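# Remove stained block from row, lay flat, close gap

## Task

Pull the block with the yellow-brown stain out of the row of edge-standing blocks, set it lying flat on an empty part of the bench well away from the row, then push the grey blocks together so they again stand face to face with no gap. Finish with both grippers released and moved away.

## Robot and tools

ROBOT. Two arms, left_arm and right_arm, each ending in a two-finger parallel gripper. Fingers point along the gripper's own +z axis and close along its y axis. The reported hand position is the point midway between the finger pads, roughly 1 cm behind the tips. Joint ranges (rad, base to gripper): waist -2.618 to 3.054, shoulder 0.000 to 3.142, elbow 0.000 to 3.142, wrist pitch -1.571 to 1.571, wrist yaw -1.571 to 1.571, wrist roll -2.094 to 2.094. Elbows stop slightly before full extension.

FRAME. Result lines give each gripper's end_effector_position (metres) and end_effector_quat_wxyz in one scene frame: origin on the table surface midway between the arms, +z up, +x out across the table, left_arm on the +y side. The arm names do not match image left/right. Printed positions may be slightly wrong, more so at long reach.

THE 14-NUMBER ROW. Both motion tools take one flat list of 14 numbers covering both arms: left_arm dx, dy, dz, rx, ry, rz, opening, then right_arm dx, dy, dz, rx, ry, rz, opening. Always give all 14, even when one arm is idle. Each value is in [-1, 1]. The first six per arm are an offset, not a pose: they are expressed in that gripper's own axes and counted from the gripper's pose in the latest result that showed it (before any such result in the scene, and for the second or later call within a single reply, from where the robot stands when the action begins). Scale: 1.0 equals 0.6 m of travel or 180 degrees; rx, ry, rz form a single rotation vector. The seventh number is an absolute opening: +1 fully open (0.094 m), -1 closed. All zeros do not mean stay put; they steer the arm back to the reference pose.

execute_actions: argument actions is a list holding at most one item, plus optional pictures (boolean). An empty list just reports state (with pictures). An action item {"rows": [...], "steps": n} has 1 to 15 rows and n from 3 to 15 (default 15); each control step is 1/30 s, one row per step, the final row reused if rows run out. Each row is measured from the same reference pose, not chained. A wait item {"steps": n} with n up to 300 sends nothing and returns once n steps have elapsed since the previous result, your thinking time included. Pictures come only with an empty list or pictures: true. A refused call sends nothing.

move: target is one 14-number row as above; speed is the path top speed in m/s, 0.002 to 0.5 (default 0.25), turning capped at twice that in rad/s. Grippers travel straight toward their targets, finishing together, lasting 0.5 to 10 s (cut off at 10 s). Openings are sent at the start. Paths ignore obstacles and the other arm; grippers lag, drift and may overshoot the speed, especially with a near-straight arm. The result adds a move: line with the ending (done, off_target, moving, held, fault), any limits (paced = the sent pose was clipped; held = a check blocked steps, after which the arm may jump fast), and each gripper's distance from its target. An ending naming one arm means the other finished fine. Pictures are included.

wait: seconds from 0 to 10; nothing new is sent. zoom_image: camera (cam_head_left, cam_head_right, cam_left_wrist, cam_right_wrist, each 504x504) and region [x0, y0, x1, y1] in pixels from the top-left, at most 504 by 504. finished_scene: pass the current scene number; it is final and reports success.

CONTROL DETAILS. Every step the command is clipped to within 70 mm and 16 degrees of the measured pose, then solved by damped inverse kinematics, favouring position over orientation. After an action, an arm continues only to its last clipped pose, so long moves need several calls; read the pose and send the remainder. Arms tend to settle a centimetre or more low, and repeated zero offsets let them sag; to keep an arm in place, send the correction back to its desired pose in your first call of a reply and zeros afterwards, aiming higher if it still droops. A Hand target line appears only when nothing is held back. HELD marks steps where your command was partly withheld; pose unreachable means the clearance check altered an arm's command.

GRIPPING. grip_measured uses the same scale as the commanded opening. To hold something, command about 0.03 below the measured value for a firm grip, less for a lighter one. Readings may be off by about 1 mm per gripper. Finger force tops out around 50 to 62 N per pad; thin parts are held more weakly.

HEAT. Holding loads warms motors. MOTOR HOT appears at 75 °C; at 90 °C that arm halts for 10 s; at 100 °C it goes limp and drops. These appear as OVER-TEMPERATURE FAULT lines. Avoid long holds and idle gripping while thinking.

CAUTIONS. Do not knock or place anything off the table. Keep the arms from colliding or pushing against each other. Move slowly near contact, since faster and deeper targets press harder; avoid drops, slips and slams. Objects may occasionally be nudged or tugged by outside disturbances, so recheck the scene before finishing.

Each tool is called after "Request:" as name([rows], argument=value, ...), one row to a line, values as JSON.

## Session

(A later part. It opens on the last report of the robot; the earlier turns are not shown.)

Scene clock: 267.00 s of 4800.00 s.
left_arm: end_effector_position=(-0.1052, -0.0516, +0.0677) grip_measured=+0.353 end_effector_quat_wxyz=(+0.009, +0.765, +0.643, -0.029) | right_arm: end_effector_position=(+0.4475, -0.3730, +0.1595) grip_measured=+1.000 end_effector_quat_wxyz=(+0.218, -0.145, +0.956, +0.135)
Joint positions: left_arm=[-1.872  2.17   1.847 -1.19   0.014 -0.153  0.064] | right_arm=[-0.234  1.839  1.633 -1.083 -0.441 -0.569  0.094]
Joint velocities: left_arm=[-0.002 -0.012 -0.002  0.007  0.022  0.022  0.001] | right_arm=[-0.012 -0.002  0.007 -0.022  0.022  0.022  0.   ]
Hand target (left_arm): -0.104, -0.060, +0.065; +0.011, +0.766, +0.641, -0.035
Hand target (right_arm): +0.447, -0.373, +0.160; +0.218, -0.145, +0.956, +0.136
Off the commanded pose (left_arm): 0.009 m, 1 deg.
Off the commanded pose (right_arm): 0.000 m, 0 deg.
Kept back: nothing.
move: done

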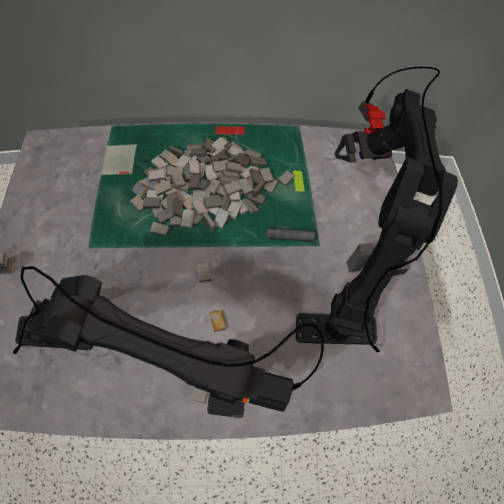

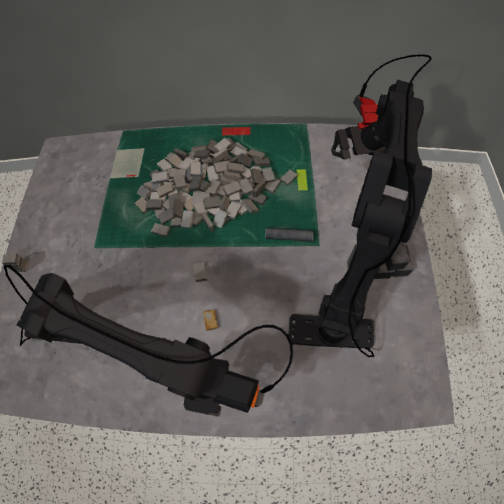

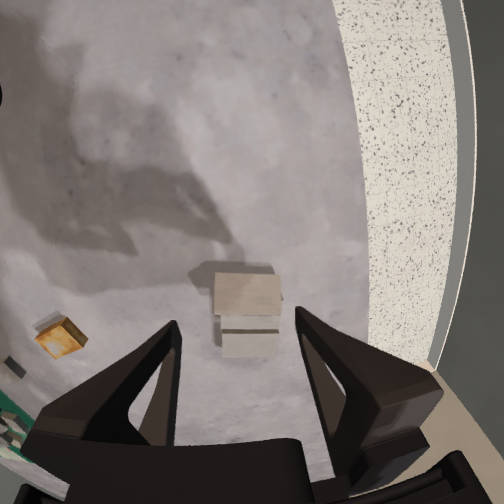

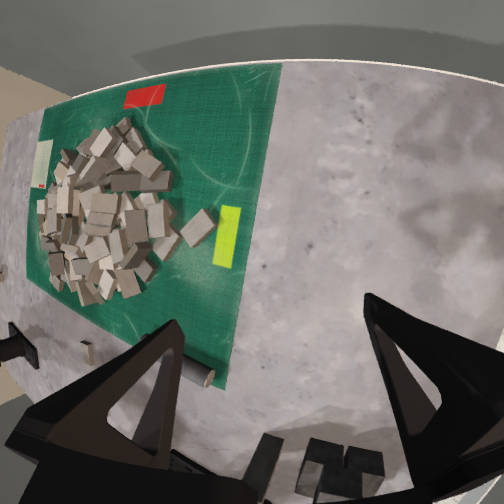

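Request:
move(target=[-0.012,-0.018,0.07,0,0,0,0.35,0,0,0,0,0,0,1], speed=0.06)

Request:
move(target=[0,0,0,0,0,0,-0.2,0,0,0,0,0,0,1])

Request:
move(target=[0,0,-0.07,0,0,0,-0.2,0,0,0,0,0,0,1], speed=0.1)

Scene clock: 268.37 s of 4800.00 s.
left_arm: end_effector_position=(-0.1145, -0.0627, +0.0369) grip_measured=+0.353 end_effector_quat_wxyz=(+0.013, +0.765, +0.643, -0.036) | right_arm: end_effector_position=(+0.4475, -0.3730, +0.1595) grip_measured=+1.000 end_effector_quat_wxyz=(+0.218, -0.145, +0.956, +0.135)
Joint positions: left_arm=[-1.884  2.228  1.816 -1.085  0.014 -0.165  0.064] | right_arm=[-0.234  1.839  1.633 -1.083 -0.44  -0.569  0.094]
Joint velocities: left_arm=[-0.002  0.022 -0.007  0.022  0.037 -0.081 -0.001] | right_arm=[-0.012 -0.002 -0.012  0.007 -0.037  0.022  0.   ]
Hand target (left_arm): -0.118, -0.059, +0.026; +0.009, +0.765, +0.643, -0.029
Hand target (right_arm): +0.447, -0.373, +0.160; +0.218, -0.145, +0.956, +0.135
Off the commanded pose (left_arm): 0.012 m, 1 deg.
Off the commanded pose (right_arm): 0.000 m, 0 deg.
Kept back: nothing.
move: off_target (left_arm)

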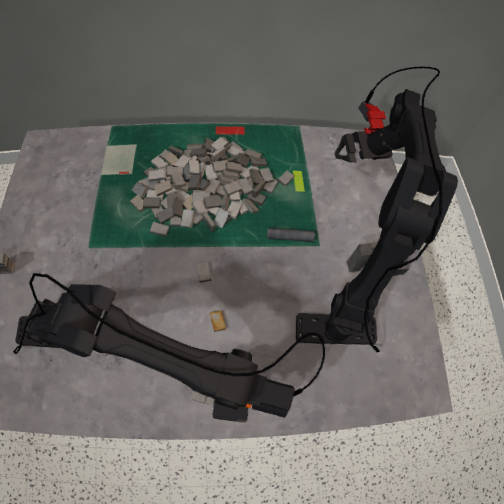

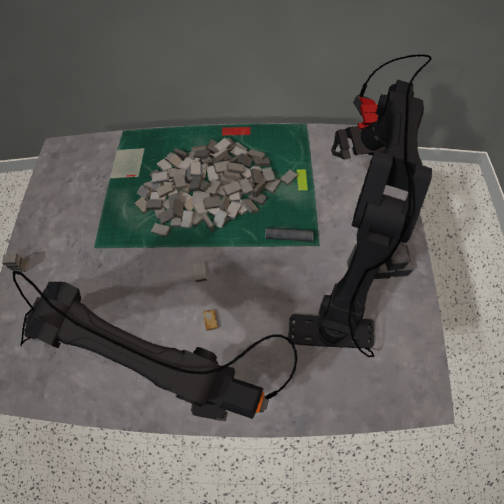

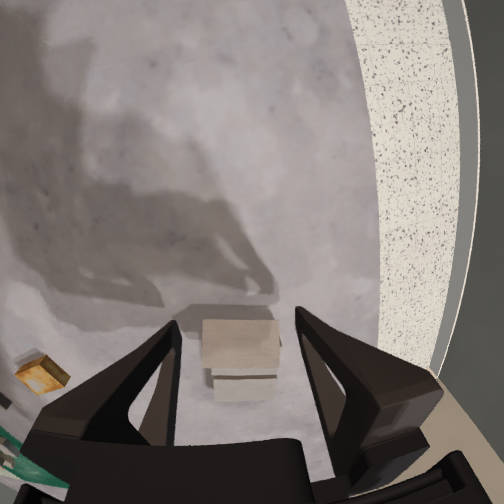

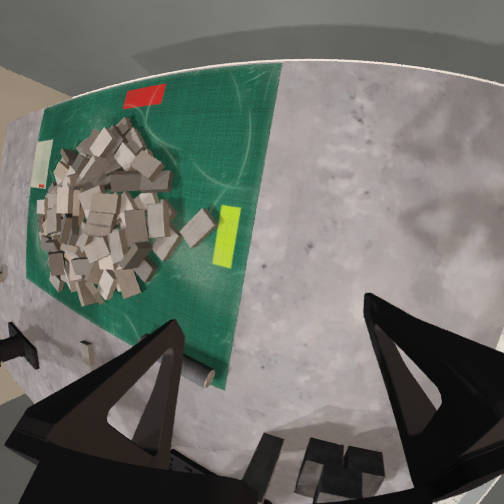

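Scene clock: 268.87 s of 4800.00 s.
left_arm: end_effector_position=(-0.1146, -0.0628, +0.0369) grip_measured=-0.197 end_effector_quat_wxyz=(+0.013, +0.765, +0.643, -0.036) | right_arm: end_effector_position=(+0.4475, -0.3731, +0.1595) grip_measured=+1.000 end_effector_quat_wxyz=(+0.217, -0.145, +0.956, +0.135)
Joint positions: left_arm=[-1.884  2.228  1.816 -1.084  0.014 -0.165  0.038] | right_arm=[-0.234  1.839  1.633 -1.083 -0.44  -0.569  0.094]
Joint velocities: left_arm=[-0.037  0.007 -0.012  0.037  0.081 -0.022  0.   ] | right_arm=[ 0.002  0.007 -0.017  0.007  0.051 -0.037  0.   ]
Hand target (left_arm): -0.115, -0.063, +0.037; +0.013, +0.765, +0.643, -0.036
Hand target (right_arm): +0.447, -0.373, +0.159; +0.218, -0.145, +0.956, +0.135
Off the commanded pose (left_arm): 0.000 m, 0 deg.
Off the commanded pose (right_arm): 0.000 m, 0 deg.
Kept back: nothing.
move: done

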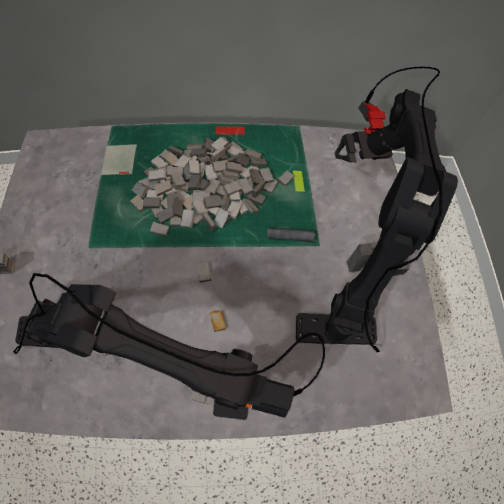

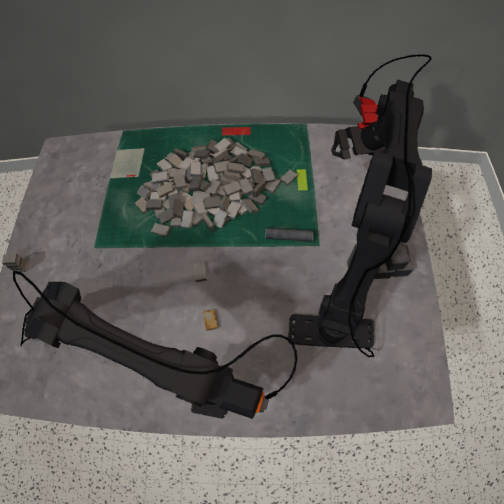

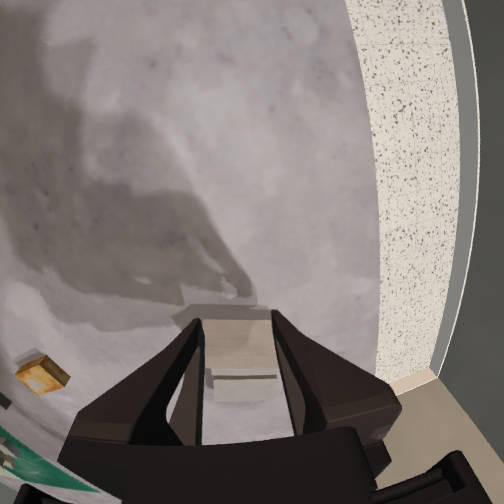

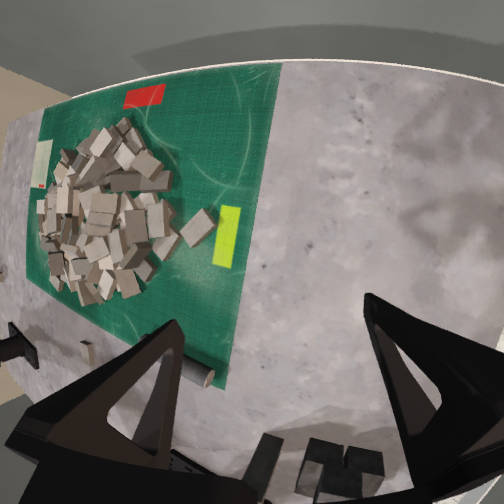

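Scene clock: 269.87 s of 4800.00 s.
left_arm: end_effector_position=(-0.1132, -0.0589, +0.0685) grip_measured=-0.197 end_effector_quat_wxyz=(+0.010, +0.765, +0.643, -0.031) | right_arm: end_effector_position=(+0.4474, -0.3732, +0.1594) grip_measured=+1.000 end_effector_quat_wxyz=(+0.217, -0.145, +0.956, +0.135)
Joint positions: left_arm=[-1.884  2.207  1.908 -1.209  0.014 -0.165  0.038] | right_arm=[-0.234  1.839  1.633 -1.083 -0.44  -0.569  0.094]
Joint velocities: left_arm=[-0.017 -0.002 -0.012  0.007 -0.037  0.007 -0.001] | right_arm=[ 0.002 -0.002 -0.002  0.022 -0.037  0.051  0.   ]
Hand target (left_arm): -0.113, -0.060, +0.079; +0.013, +0.765, +0.643, -0.036
Hand target (right_arm): +0.447, -0.373, +0.159; +0.217, -0.145, +0.956, +0.135
Off the commanded pose (left_arm): 0.010 m, 1 deg.
Off the commanded pose (right_arm): 0.000 m, 0 deg.
Kept back: nothing.
move: done

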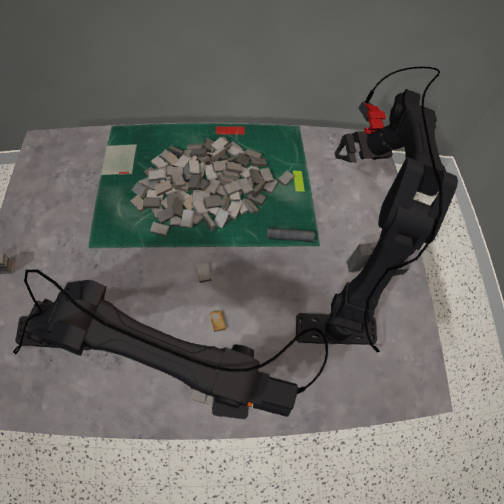

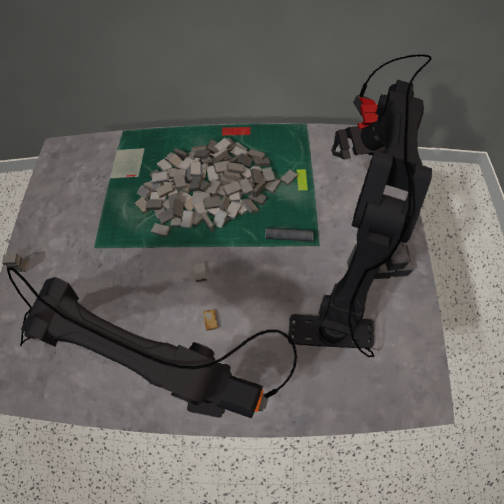

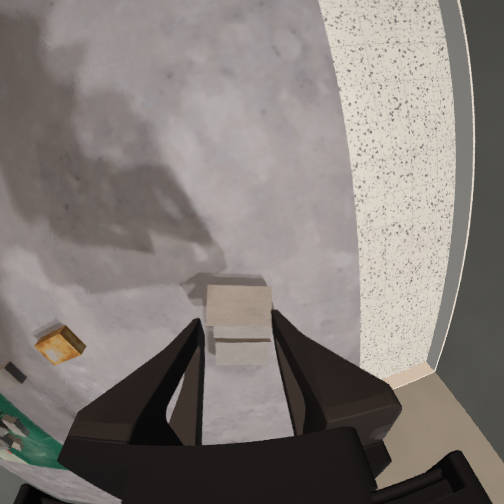

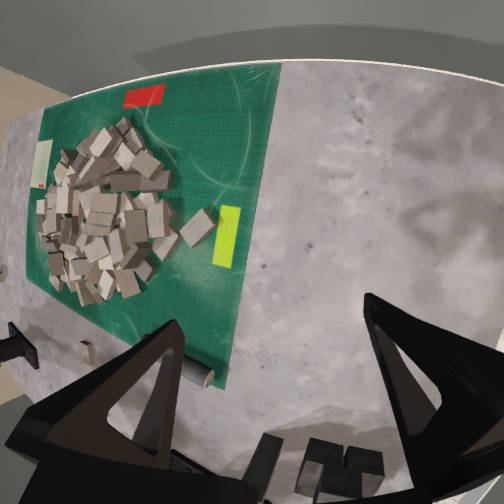

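Request:
move(target=[0,0,0.085,0,0,0,0.35,0,0,0,0,0,0,1], speed=0.06)

Request:
move(target=[0,0,0,0,0,0,-0.2,0,0,0,0,0,0,1])

Request:
move(target=[0,0,-0.07,0,0,0,-0.2,0,0,0,0,0,0,1], speed=0.1)

Scene clock: 271.43 s of 4800.00 s.
left_arm: end_effector_position=(-0.1150, -0.0640, +0.0275) grip_measured=+0.347 end_effector_quat_wxyz=(+0.014, +0.765, +0.643, -0.037) | right_arm: end_effector_position=(+0.4474, -0.3732, +0.1594) grip_measured=+1.000 end_effector_quat_wxyz=(+0.217, -0.145, +0.956, +0.135)
Joint positions: left_arm=[-1.884  2.237  1.794 -1.05   0.014 -0.165  0.063] | right_arm=[-0.234  1.839  1.633 -1.083 -0.439 -0.569  0.094]
Joint velocities: left_arm=[ 0.002 -0.027 -0.017 -0.007  0.022 -0.007 -0.   ] | right_arm=[ 0.002 -0.012  0.007  0.022 -0.051  0.051  0.   ]
Hand target (left_arm): -0.114, -0.061, +0.018; +0.010, +0.765, +0.643, -0.031
Hand target (right_arm): +0.447, -0.373, +0.159; +0.217, -0.145, +0.956, +0.135
Off the commanded pose (left_arm): 0.010 m, 1 deg.
Off the commanded pose (right_arm): 0.000 m, 0 deg.
Kept back: nothing.
move: done

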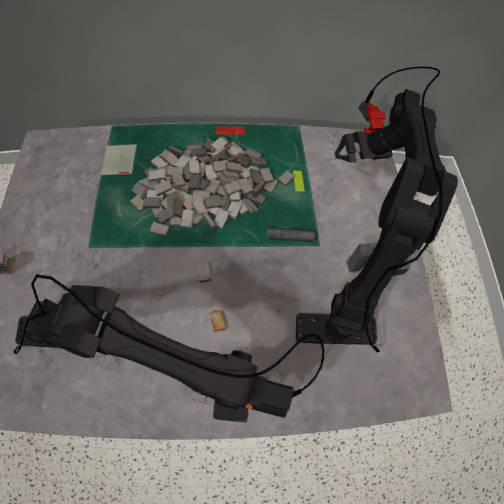

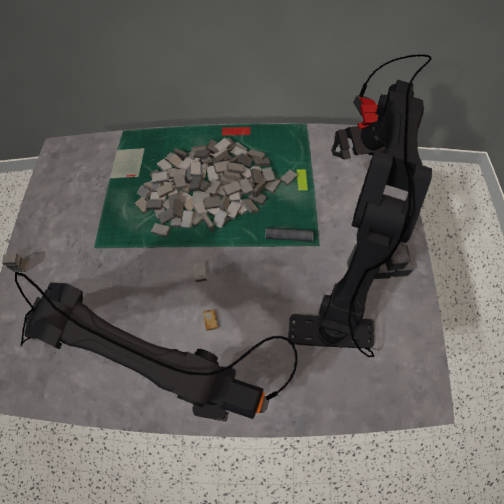

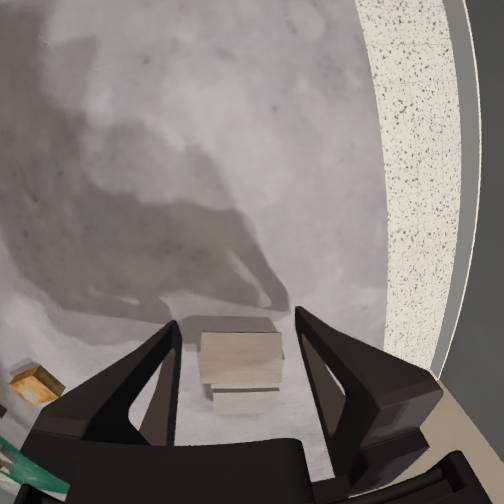

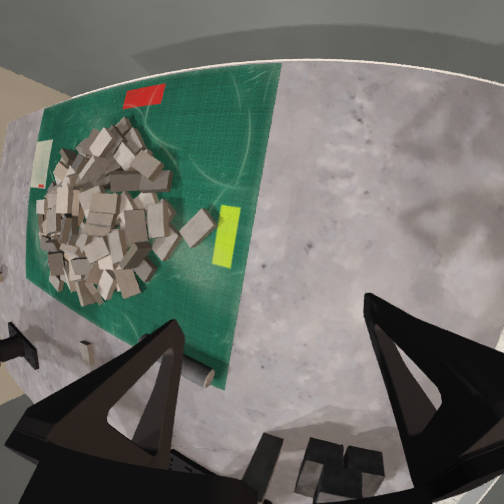

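Scene clock: 271.93 s of 4800.00 s.
left_arm: end_effector_position=(-0.1149, -0.0642, +0.0276) grip_measured=-0.197 end_effector_quat_wxyz=(+0.014, +0.765, +0.643, -0.037) | right_arm: end_effector_position=(+0.4474, -0.3733, +0.1594) grip_measured=+1.000 end_effector_quat_wxyz=(+0.217, -0.145, +0.956, +0.135)
Joint positions: left_arm=[-1.884  2.237  1.794 -1.049  0.014 -0.165  0.038] | right_arm=[-0.234  1.839  1.633 -1.083 -0.439 -0.569  0.094]
Joint velocities: left_arm=[-0.012 -0.032 -0.002  0.022 -0.051 -0.051  0.001] | right_arm=[ 0.002  0.007 -0.007  0.007  0.037 -0.022  0.   ]
Hand target (left_arm): -0.115, -0.064, +0.028; +0.014, +0.765, +0.643, -0.037
Hand target (right_arm): +0.447, -0.373, +0.159; +0.217, -0.145, +0.956, +0.135
Off the commanded pose (left_arm): 0.000 m, 0 deg.
Off the commanded pose (right_arm): 0.000 m, 0 deg.
Kept back: nothing.
move: done

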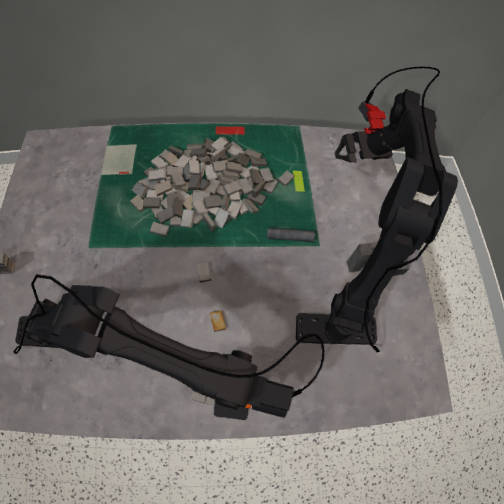

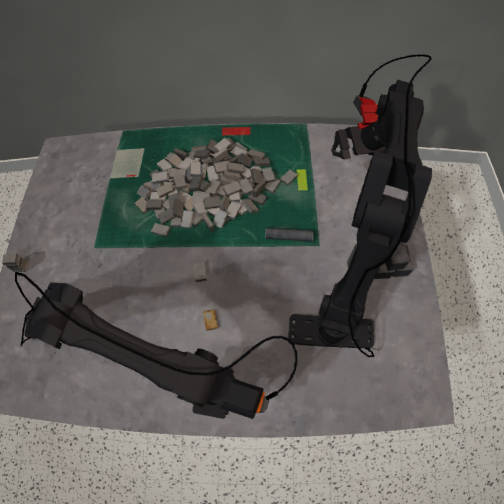

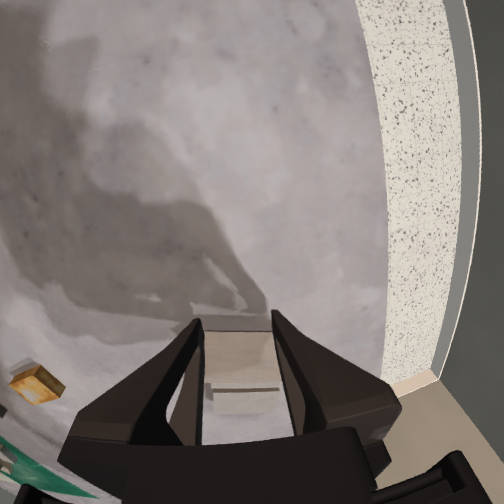

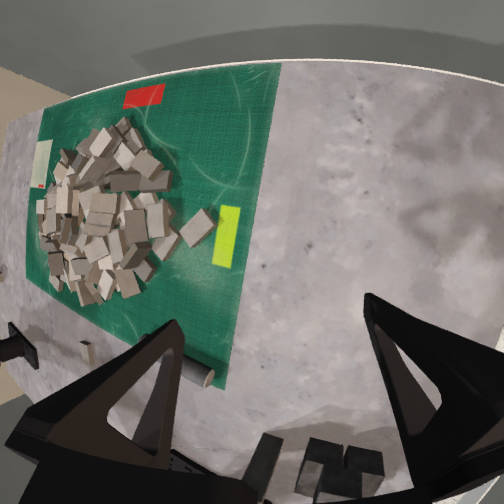

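Scene clock: 272.93 s of 4800.00 s.
left_arm: end_effector_position=(-0.1135, -0.0600, +0.0595) grip_measured=-0.197 end_effector_quat_wxyz=(+0.011, +0.765, +0.643, -0.033) | right_arm: end_effector_position=(+0.4474, -0.3733, +0.1593) grip_measured=+1.000 end_effector_quat_wxyz=(+0.217, -0.145, +0.956, +0.134)
Joint positions: left_arm=[-1.884  2.21   1.877 -1.171  0.014 -0.165  0.038] | right_arm=[-0.234  1.839  1.633 -1.083 -0.439 -0.569  0.094]
Joint velocities: left_arm=[ 0.002  0.002 -0.012 -0.081 -0.081  0.022 -0.   ] | right_arm=[ 0.012 -0.007 -0.022 -0.022  0.007  0.022  0.   ]
Hand target (left_arm): -0.114, -0.061, +0.069; +0.014, +0.765, +0.643, -0.037
Hand target (right_arm): +0.447, -0.373, +0.159; +0.217, -0.145, +0.956, +0.135
Off the commanded pose (left_arm): 0.010 m, 1 deg.
Off the commanded pose (right_arm): 0.000 m, 0 deg.
Kept back: nothing.
move: done

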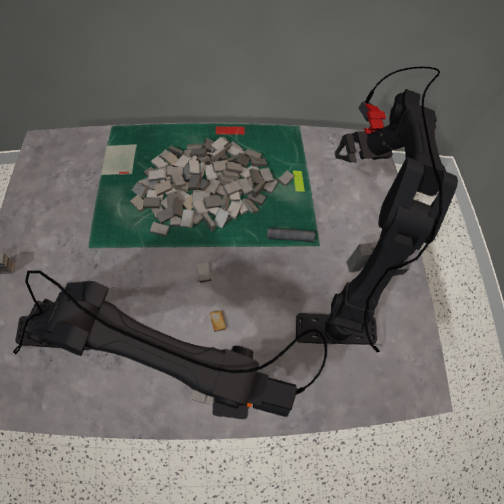

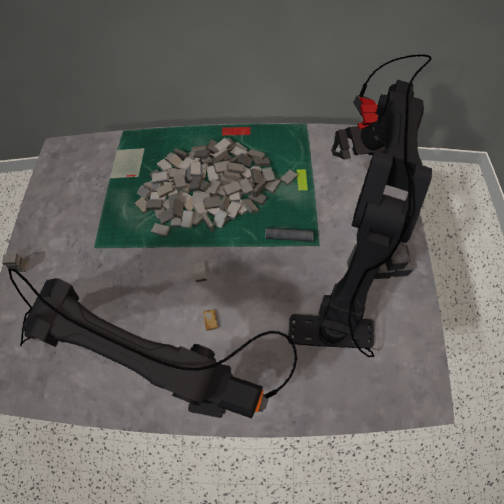

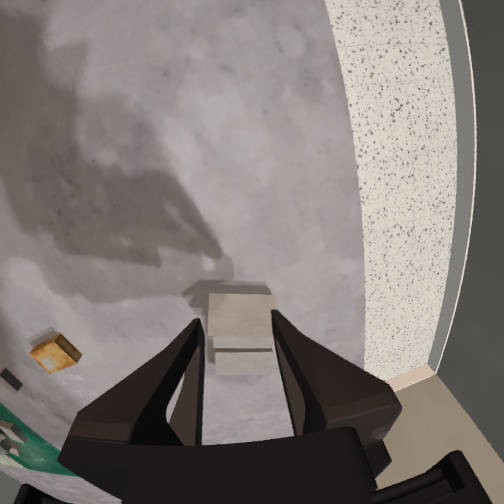

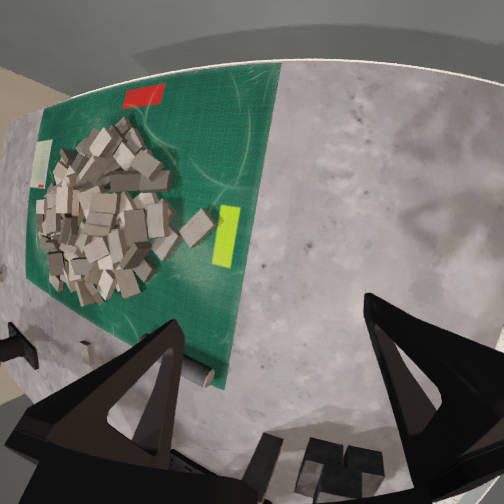

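Request:
move(target=[0.03,0,0,0,0,0,0.35,0,0,0,0,0,0,1], speed=0.06)

Request:
move(target=[0.008,0,0.068,0,0,0,0.35,0,0,0,0,0,0,1], speed=0.06)

Request:
move(target=[0,0,0,0,0,0,-0.2,0,0,0,0,0,0,1])

Request:
move(target=[0,0,-0.07,0,0,0,-0.2,0,0,0,0,0,0,1], speed=0.1)

Scene clock: 274.07 s of 4800.00 s.
left_arm: end_effector_position=(-0.1080, -0.0444, +0.0561) grip_measured=+0.347 end_effector_quat_wxyz=(+0.008, +0.765, +0.643, -0.027) | right_arm: end_effector_position=(+0.4474, -0.3734, +0.1593) grip_measured=+1.000 end_effector_quat_wxyz=(+0.217, -0.145, +0.956, +0.134)
Joint positions: left_arm=[-1.884  2.155  1.776 -1.138  0.014 -0.165  0.063] | right_arm=[-0.234  1.839  1.633 -1.083 -0.438 -0.569  0.094]
Joint velocities: left_arm=[-0.027 -0.007 -0.022  0.007  0.007  0.022 -0.   ] | right_arm=[-0.022 -0.012 -0.002 -0.037 -0.037  0.007  0.   ]
Hand target (left_arm): -0.110, -0.042, +0.058; +0.011, +0.765, +0.643, -0.032
Hand target (right_arm): +0.447, -0.373, +0.159; +0.217, -0.145, +0.956, +0.134
Off the commanded pose (left_arm): 0.004 m, 1 deg.
Off the commanded pose (right_arm): 0.000 m, 0 deg.
Kept back: nothing.
move: done

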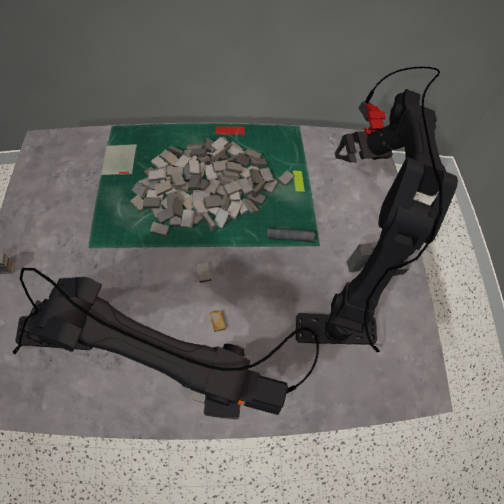

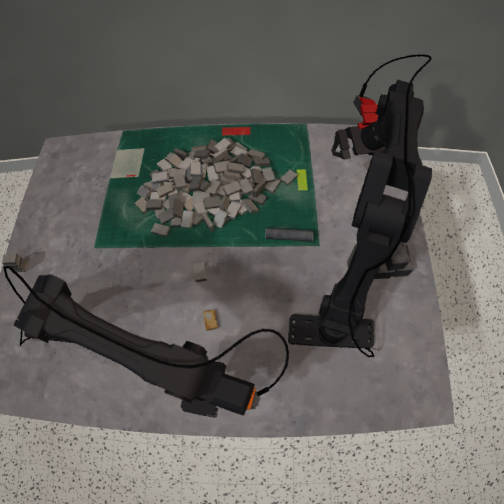

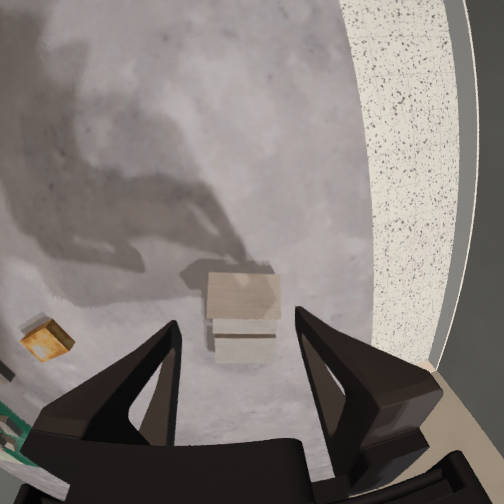

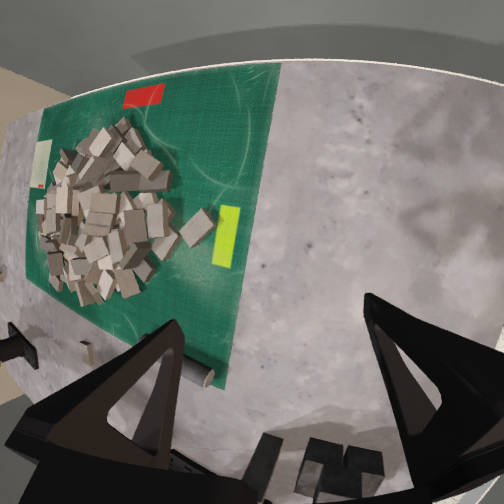

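Scene clock: 275.23 s of 4800.00 s.
left_arm: end_effector_position=(-0.1084, -0.0458, +0.0295) grip_measured=+0.347 end_effector_quat_wxyz=(+0.015, +0.765, +0.643, -0.039) | right_arm: end_effector_position=(+0.4474, -0.3735, +0.1593) grip_measured=+1.000 end_effector_quat_wxyz=(+0.217, -0.145, +0.956, +0.134)
Joint positions: left_arm=[-1.884  2.155  1.667 -1.002  0.014 -0.165  0.063] | right_arm=[-0.234  1.839  1.633 -1.083 -0.438 -0.569  0.094]
Joint velocities: left_arm=[-0.012 -0.007 -0.017  0.066  0.022 -0.037  0.   ] | right_arm=[ 0.002 -0.007  0.007 -0.051 -0.051 -0.007  0.   ]
Hand target (left_arm): -0.108, -0.041, +0.015; +0.008, +0.765, +0.643, -0.027
Hand target (right_arm): +0.447, -0.373, +0.159; +0.217, -0.145, +0.956, +0.134
Off the commanded pose (left_arm): 0.015 m, 2 deg.
Off the commanded pose (right_arm): 0.000 m, 0 deg.
Kept back: nothing.
move: off_target (left_arm)

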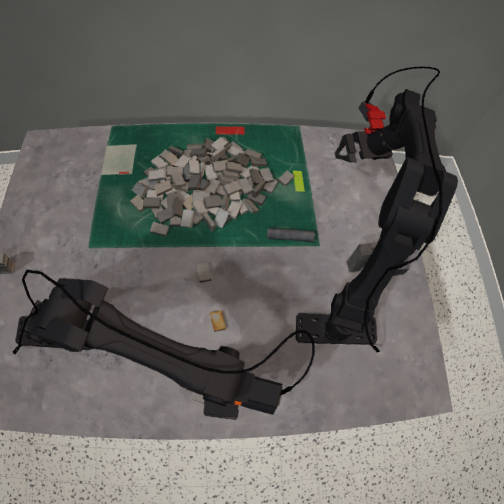

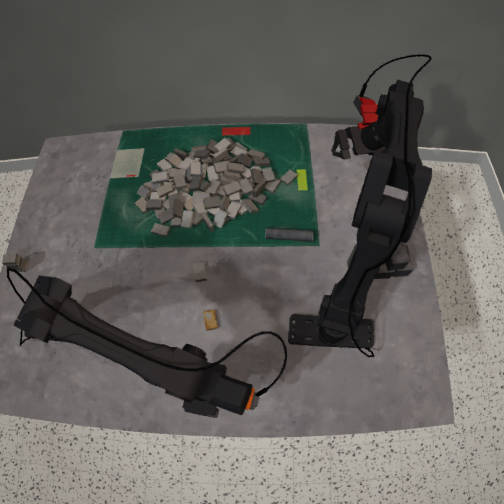

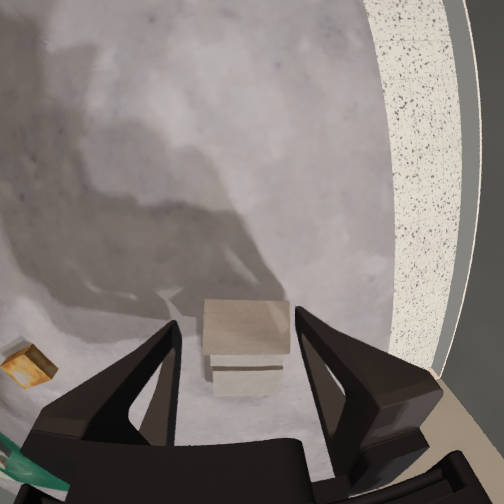

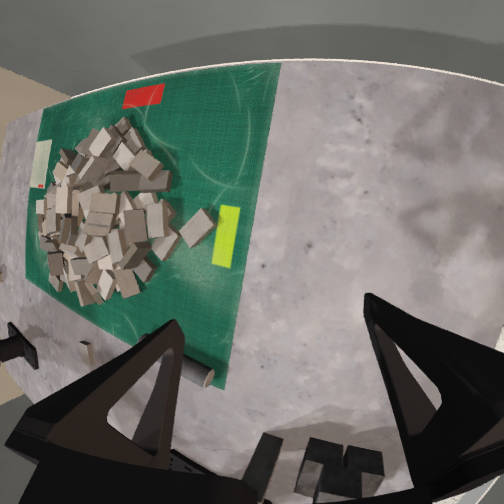

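Scene clock: 275.73 s of 4800.00 s.
left_arm: end_effector_position=(-0.1086, -0.0457, +0.0295) grip_measured=-0.058 end_effector_quat_wxyz=(+0.014, +0.765, +0.642, -0.039) | right_arm: end_effector_position=(+0.4474, -0.3735, +0.1593) grip_measured=+1.000 end_effector_quat_wxyz=(+0.217, -0.145, +0.956, +0.134)
Joint positions: left_arm=[-1.884  2.155  1.667 -1.002  0.015 -0.165  0.044] | right_arm=[-0.234  1.839  1.633 -1.083 -0.437 -0.569  0.094]
Joint velocities: left_arm=[-0.002 -0.012 -0.012 -0.081 -0.022  0.037 -0.001] | right_arm=[-0.012 -0.002  0.002  0.022  0.051  0.066  0.   ]
Hand target (left_arm): -0.108, -0.046, +0.030; +0.015, +0.765, +0.643, -0.038
Hand target (right_arm): +0.447, -0.373, +0.159; +0.217, -0.145, +0.956, +0.134
Off the commanded pose (left_arm): 0.000 m, 0 deg.
Off the commanded pose (right_arm): 0.000 m, 0 deg.
Kept back: nothing.
move: done

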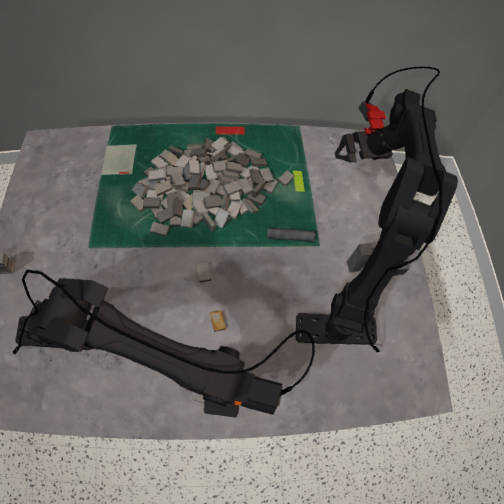

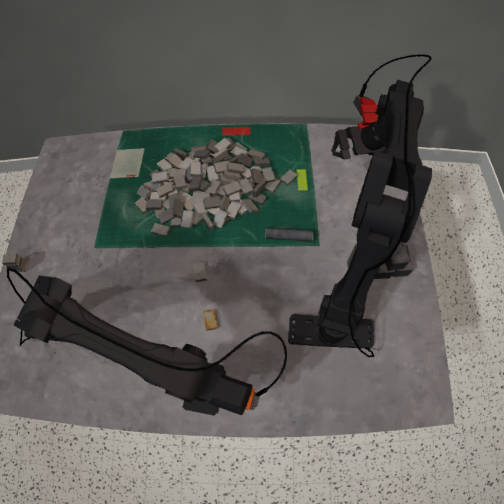

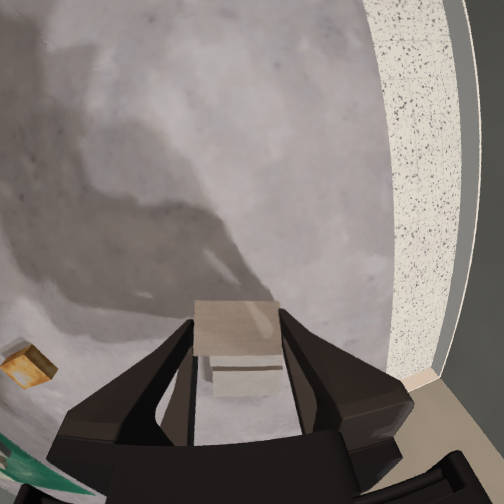

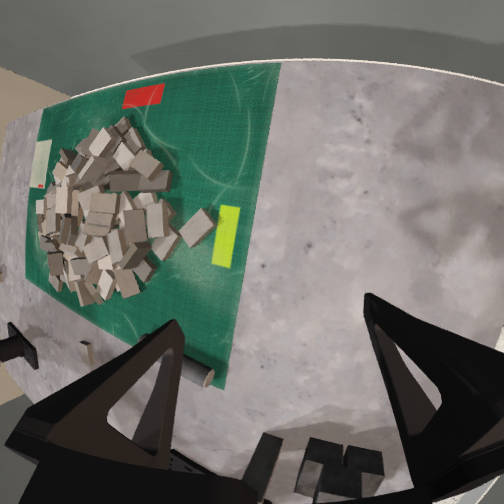

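Scene clock: 276.77 s of 4800.00 s.
left_arm: end_effector_position=(-0.1066, -0.0400, +0.0589) grip_measured=-0.058 end_effector_quat_wxyz=(+0.009, +0.765, +0.643, -0.030) | right_arm: end_effector_position=(+0.4474, -0.3736, +0.1592) grip_measured=+1.000 end_effector_quat_wxyz=(+0.217, -0.145, +0.956, +0.134)
Joint positions: left_arm=[-1.884  2.126  1.742 -1.125  0.015 -0.165  0.044] | right_arm=[-0.234  1.839  1.633 -1.083 -0.437 -0.569  0.094]
Joint velocities: left_arm=[-0.017  0.007  0.002 -0.022 -0.022 -0.022  0.001] | right_arm=[-0.002 -0.007 -0.012 -0.037 -0.037  0.007  0.   ]
Hand target (left_arm): -0.107, -0.043, +0.071; +0.014, +0.765, +0.642, -0.039
Hand target (right_arm): +0.447, -0.374, +0.159; +0.217, -0.145, +0.956, +0.134
Off the commanded pose (left_arm): 0.013 m, 1 deg.
Off the commanded pose (right_arm): 0.000 m, 0 deg.
Kept back: nothing.
move: off_target (left_arm)

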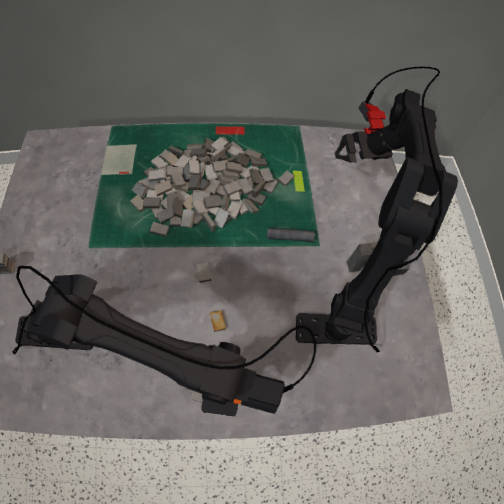

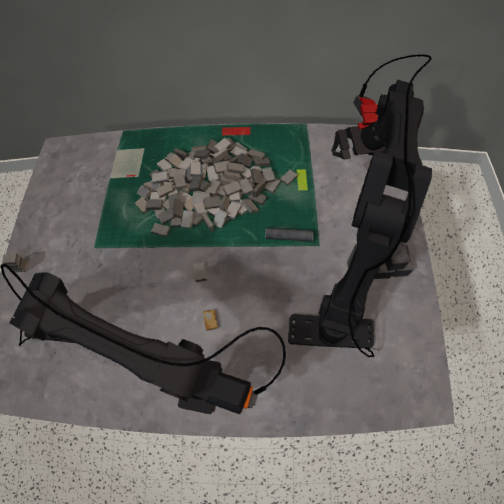

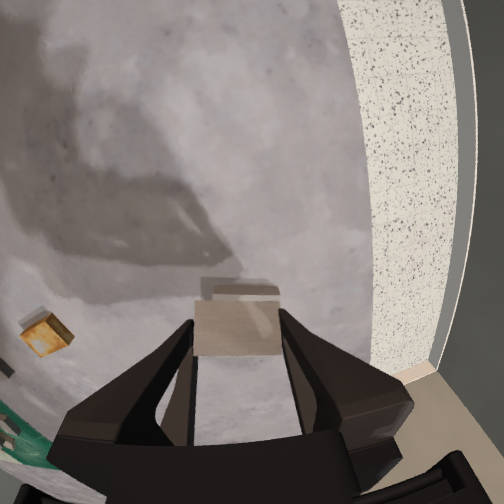

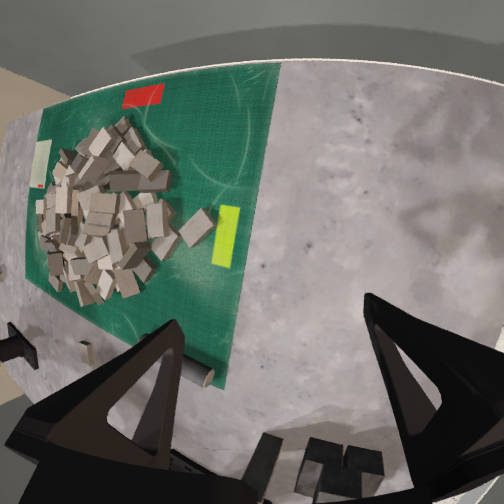

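Request:
move(target=[0.045,-0.01,-0.015,0,0,0,-0.15,0,0,0,0,0,0,1], speed=0.08)

Scene clock: 277.80 s of 4800.00 s.
left_arm: end_effector_position=(-0.1048, -0.0138, +0.0634) grip_measured=-0.058 end_effector_quat_wxyz=(+0.005, +0.766, +0.642, -0.023) | right_arm: end_effector_position=(+0.4473, -0.3736, +0.1592) grip_measured=+1.000 end_effector_quat_wxyz=(+0.217, -0.145, +0.956, +0.134)
Joint positions: left_arm=[-1.901  2.04   1.63  -1.117  0.015 -0.181  0.044] | right_arm=[-0.234  1.839  1.633 -1.083 -0.437 -0.569  0.094]
Joint velocities: left_arm=[-0.017  0.012 -0.017 -0.022 -0.037 -0.066  0.   ] | right_arm=[-0.007  0.002 -0.017  0.007  0.022 -0.007  0.   ]
Hand target (left_arm): -0.108, -0.012, +0.066; +0.009, +0.766, +0.643, -0.030
Hand target (right_arm): +0.447, -0.374, +0.159; +0.217, -0.145, +0.956, +0.134
Off the commanded pose (left_arm): 0.005 m, 1 deg.
Off the commanded pose (right_arm): 0.000 m, 0 deg.
Kept back: nothing.
move: done

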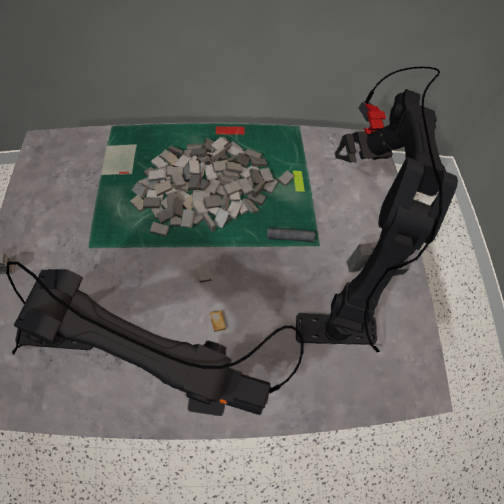

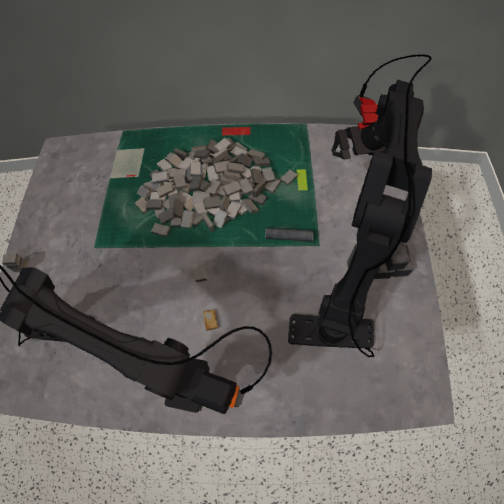

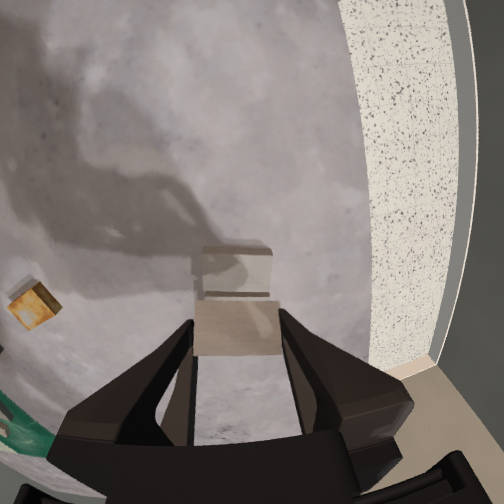

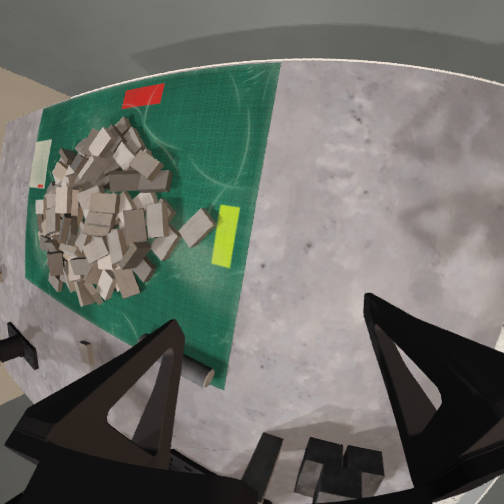

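Request:
move(target=[0.032,0,0,0,0,0,-0.15,0,0,0,0,0,0,1], speed=0.08)

Scene clock: 278.90 s of 4800.00 s.
left_arm: end_effector_position=(-0.0983, +0.0036, +0.0589) grip_measured=-0.058 end_effector_quat_wxyz=(-0.001, +0.766, +0.643, -0.014) | right_arm: end_effector_position=(+0.4473, -0.3737, +0.1592) grip_measured=+1.000 end_effector_quat_wxyz=(+0.217, -0.145, +0.956, +0.133)
Joint positions: left_arm=[-1.901  1.991  1.542 -1.098  0.015 -0.182  0.044] | right_arm=[-0.234  1.839  1.633 -1.083 -0.436 -0.569  0.094]
Joint velocities: left_arm=[ 0.002  0.002 -0.017 -0.007  0.022 -0.022 -0.001] | right_arm=[-0.002 -0.017 -0.007  0.007  0.022  0.022  0.   ]
Hand target (left_arm): -0.102, +0.005, +0.063; +0.004, +0.766, +0.642, -0.023
Hand target (right_arm): +0.447, -0.374, +0.159; +0.217, -0.145, +0.956, +0.134
Off the commanded pose (left_arm): 0.005 m, 1 deg.
Off the commanded pose (right_arm): 0.000 m, 0 deg.
Kept back: nothing.
move: done

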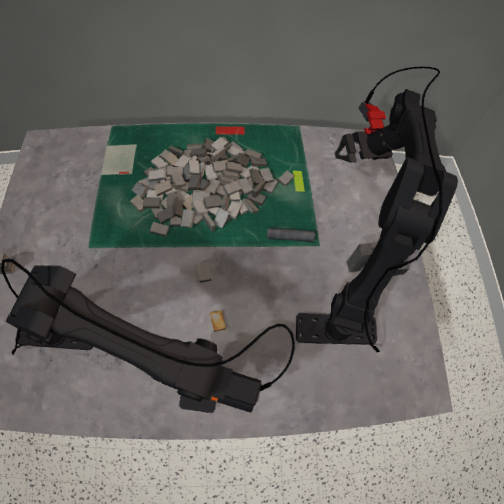

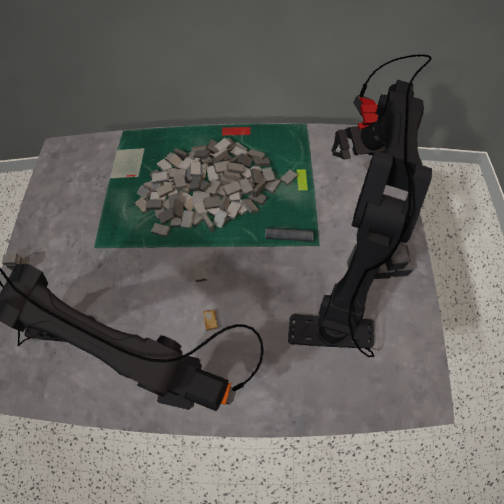

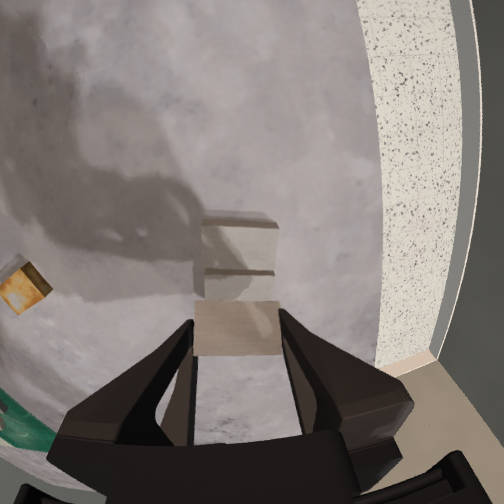

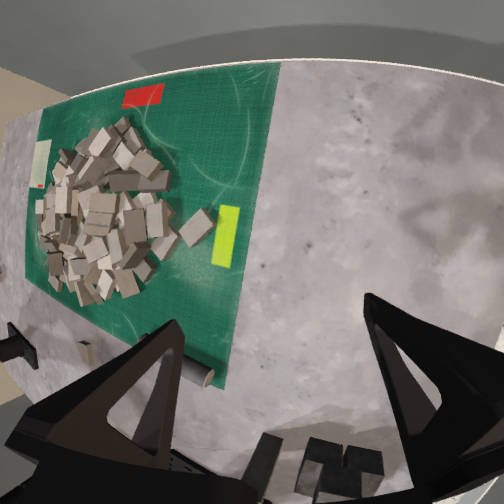

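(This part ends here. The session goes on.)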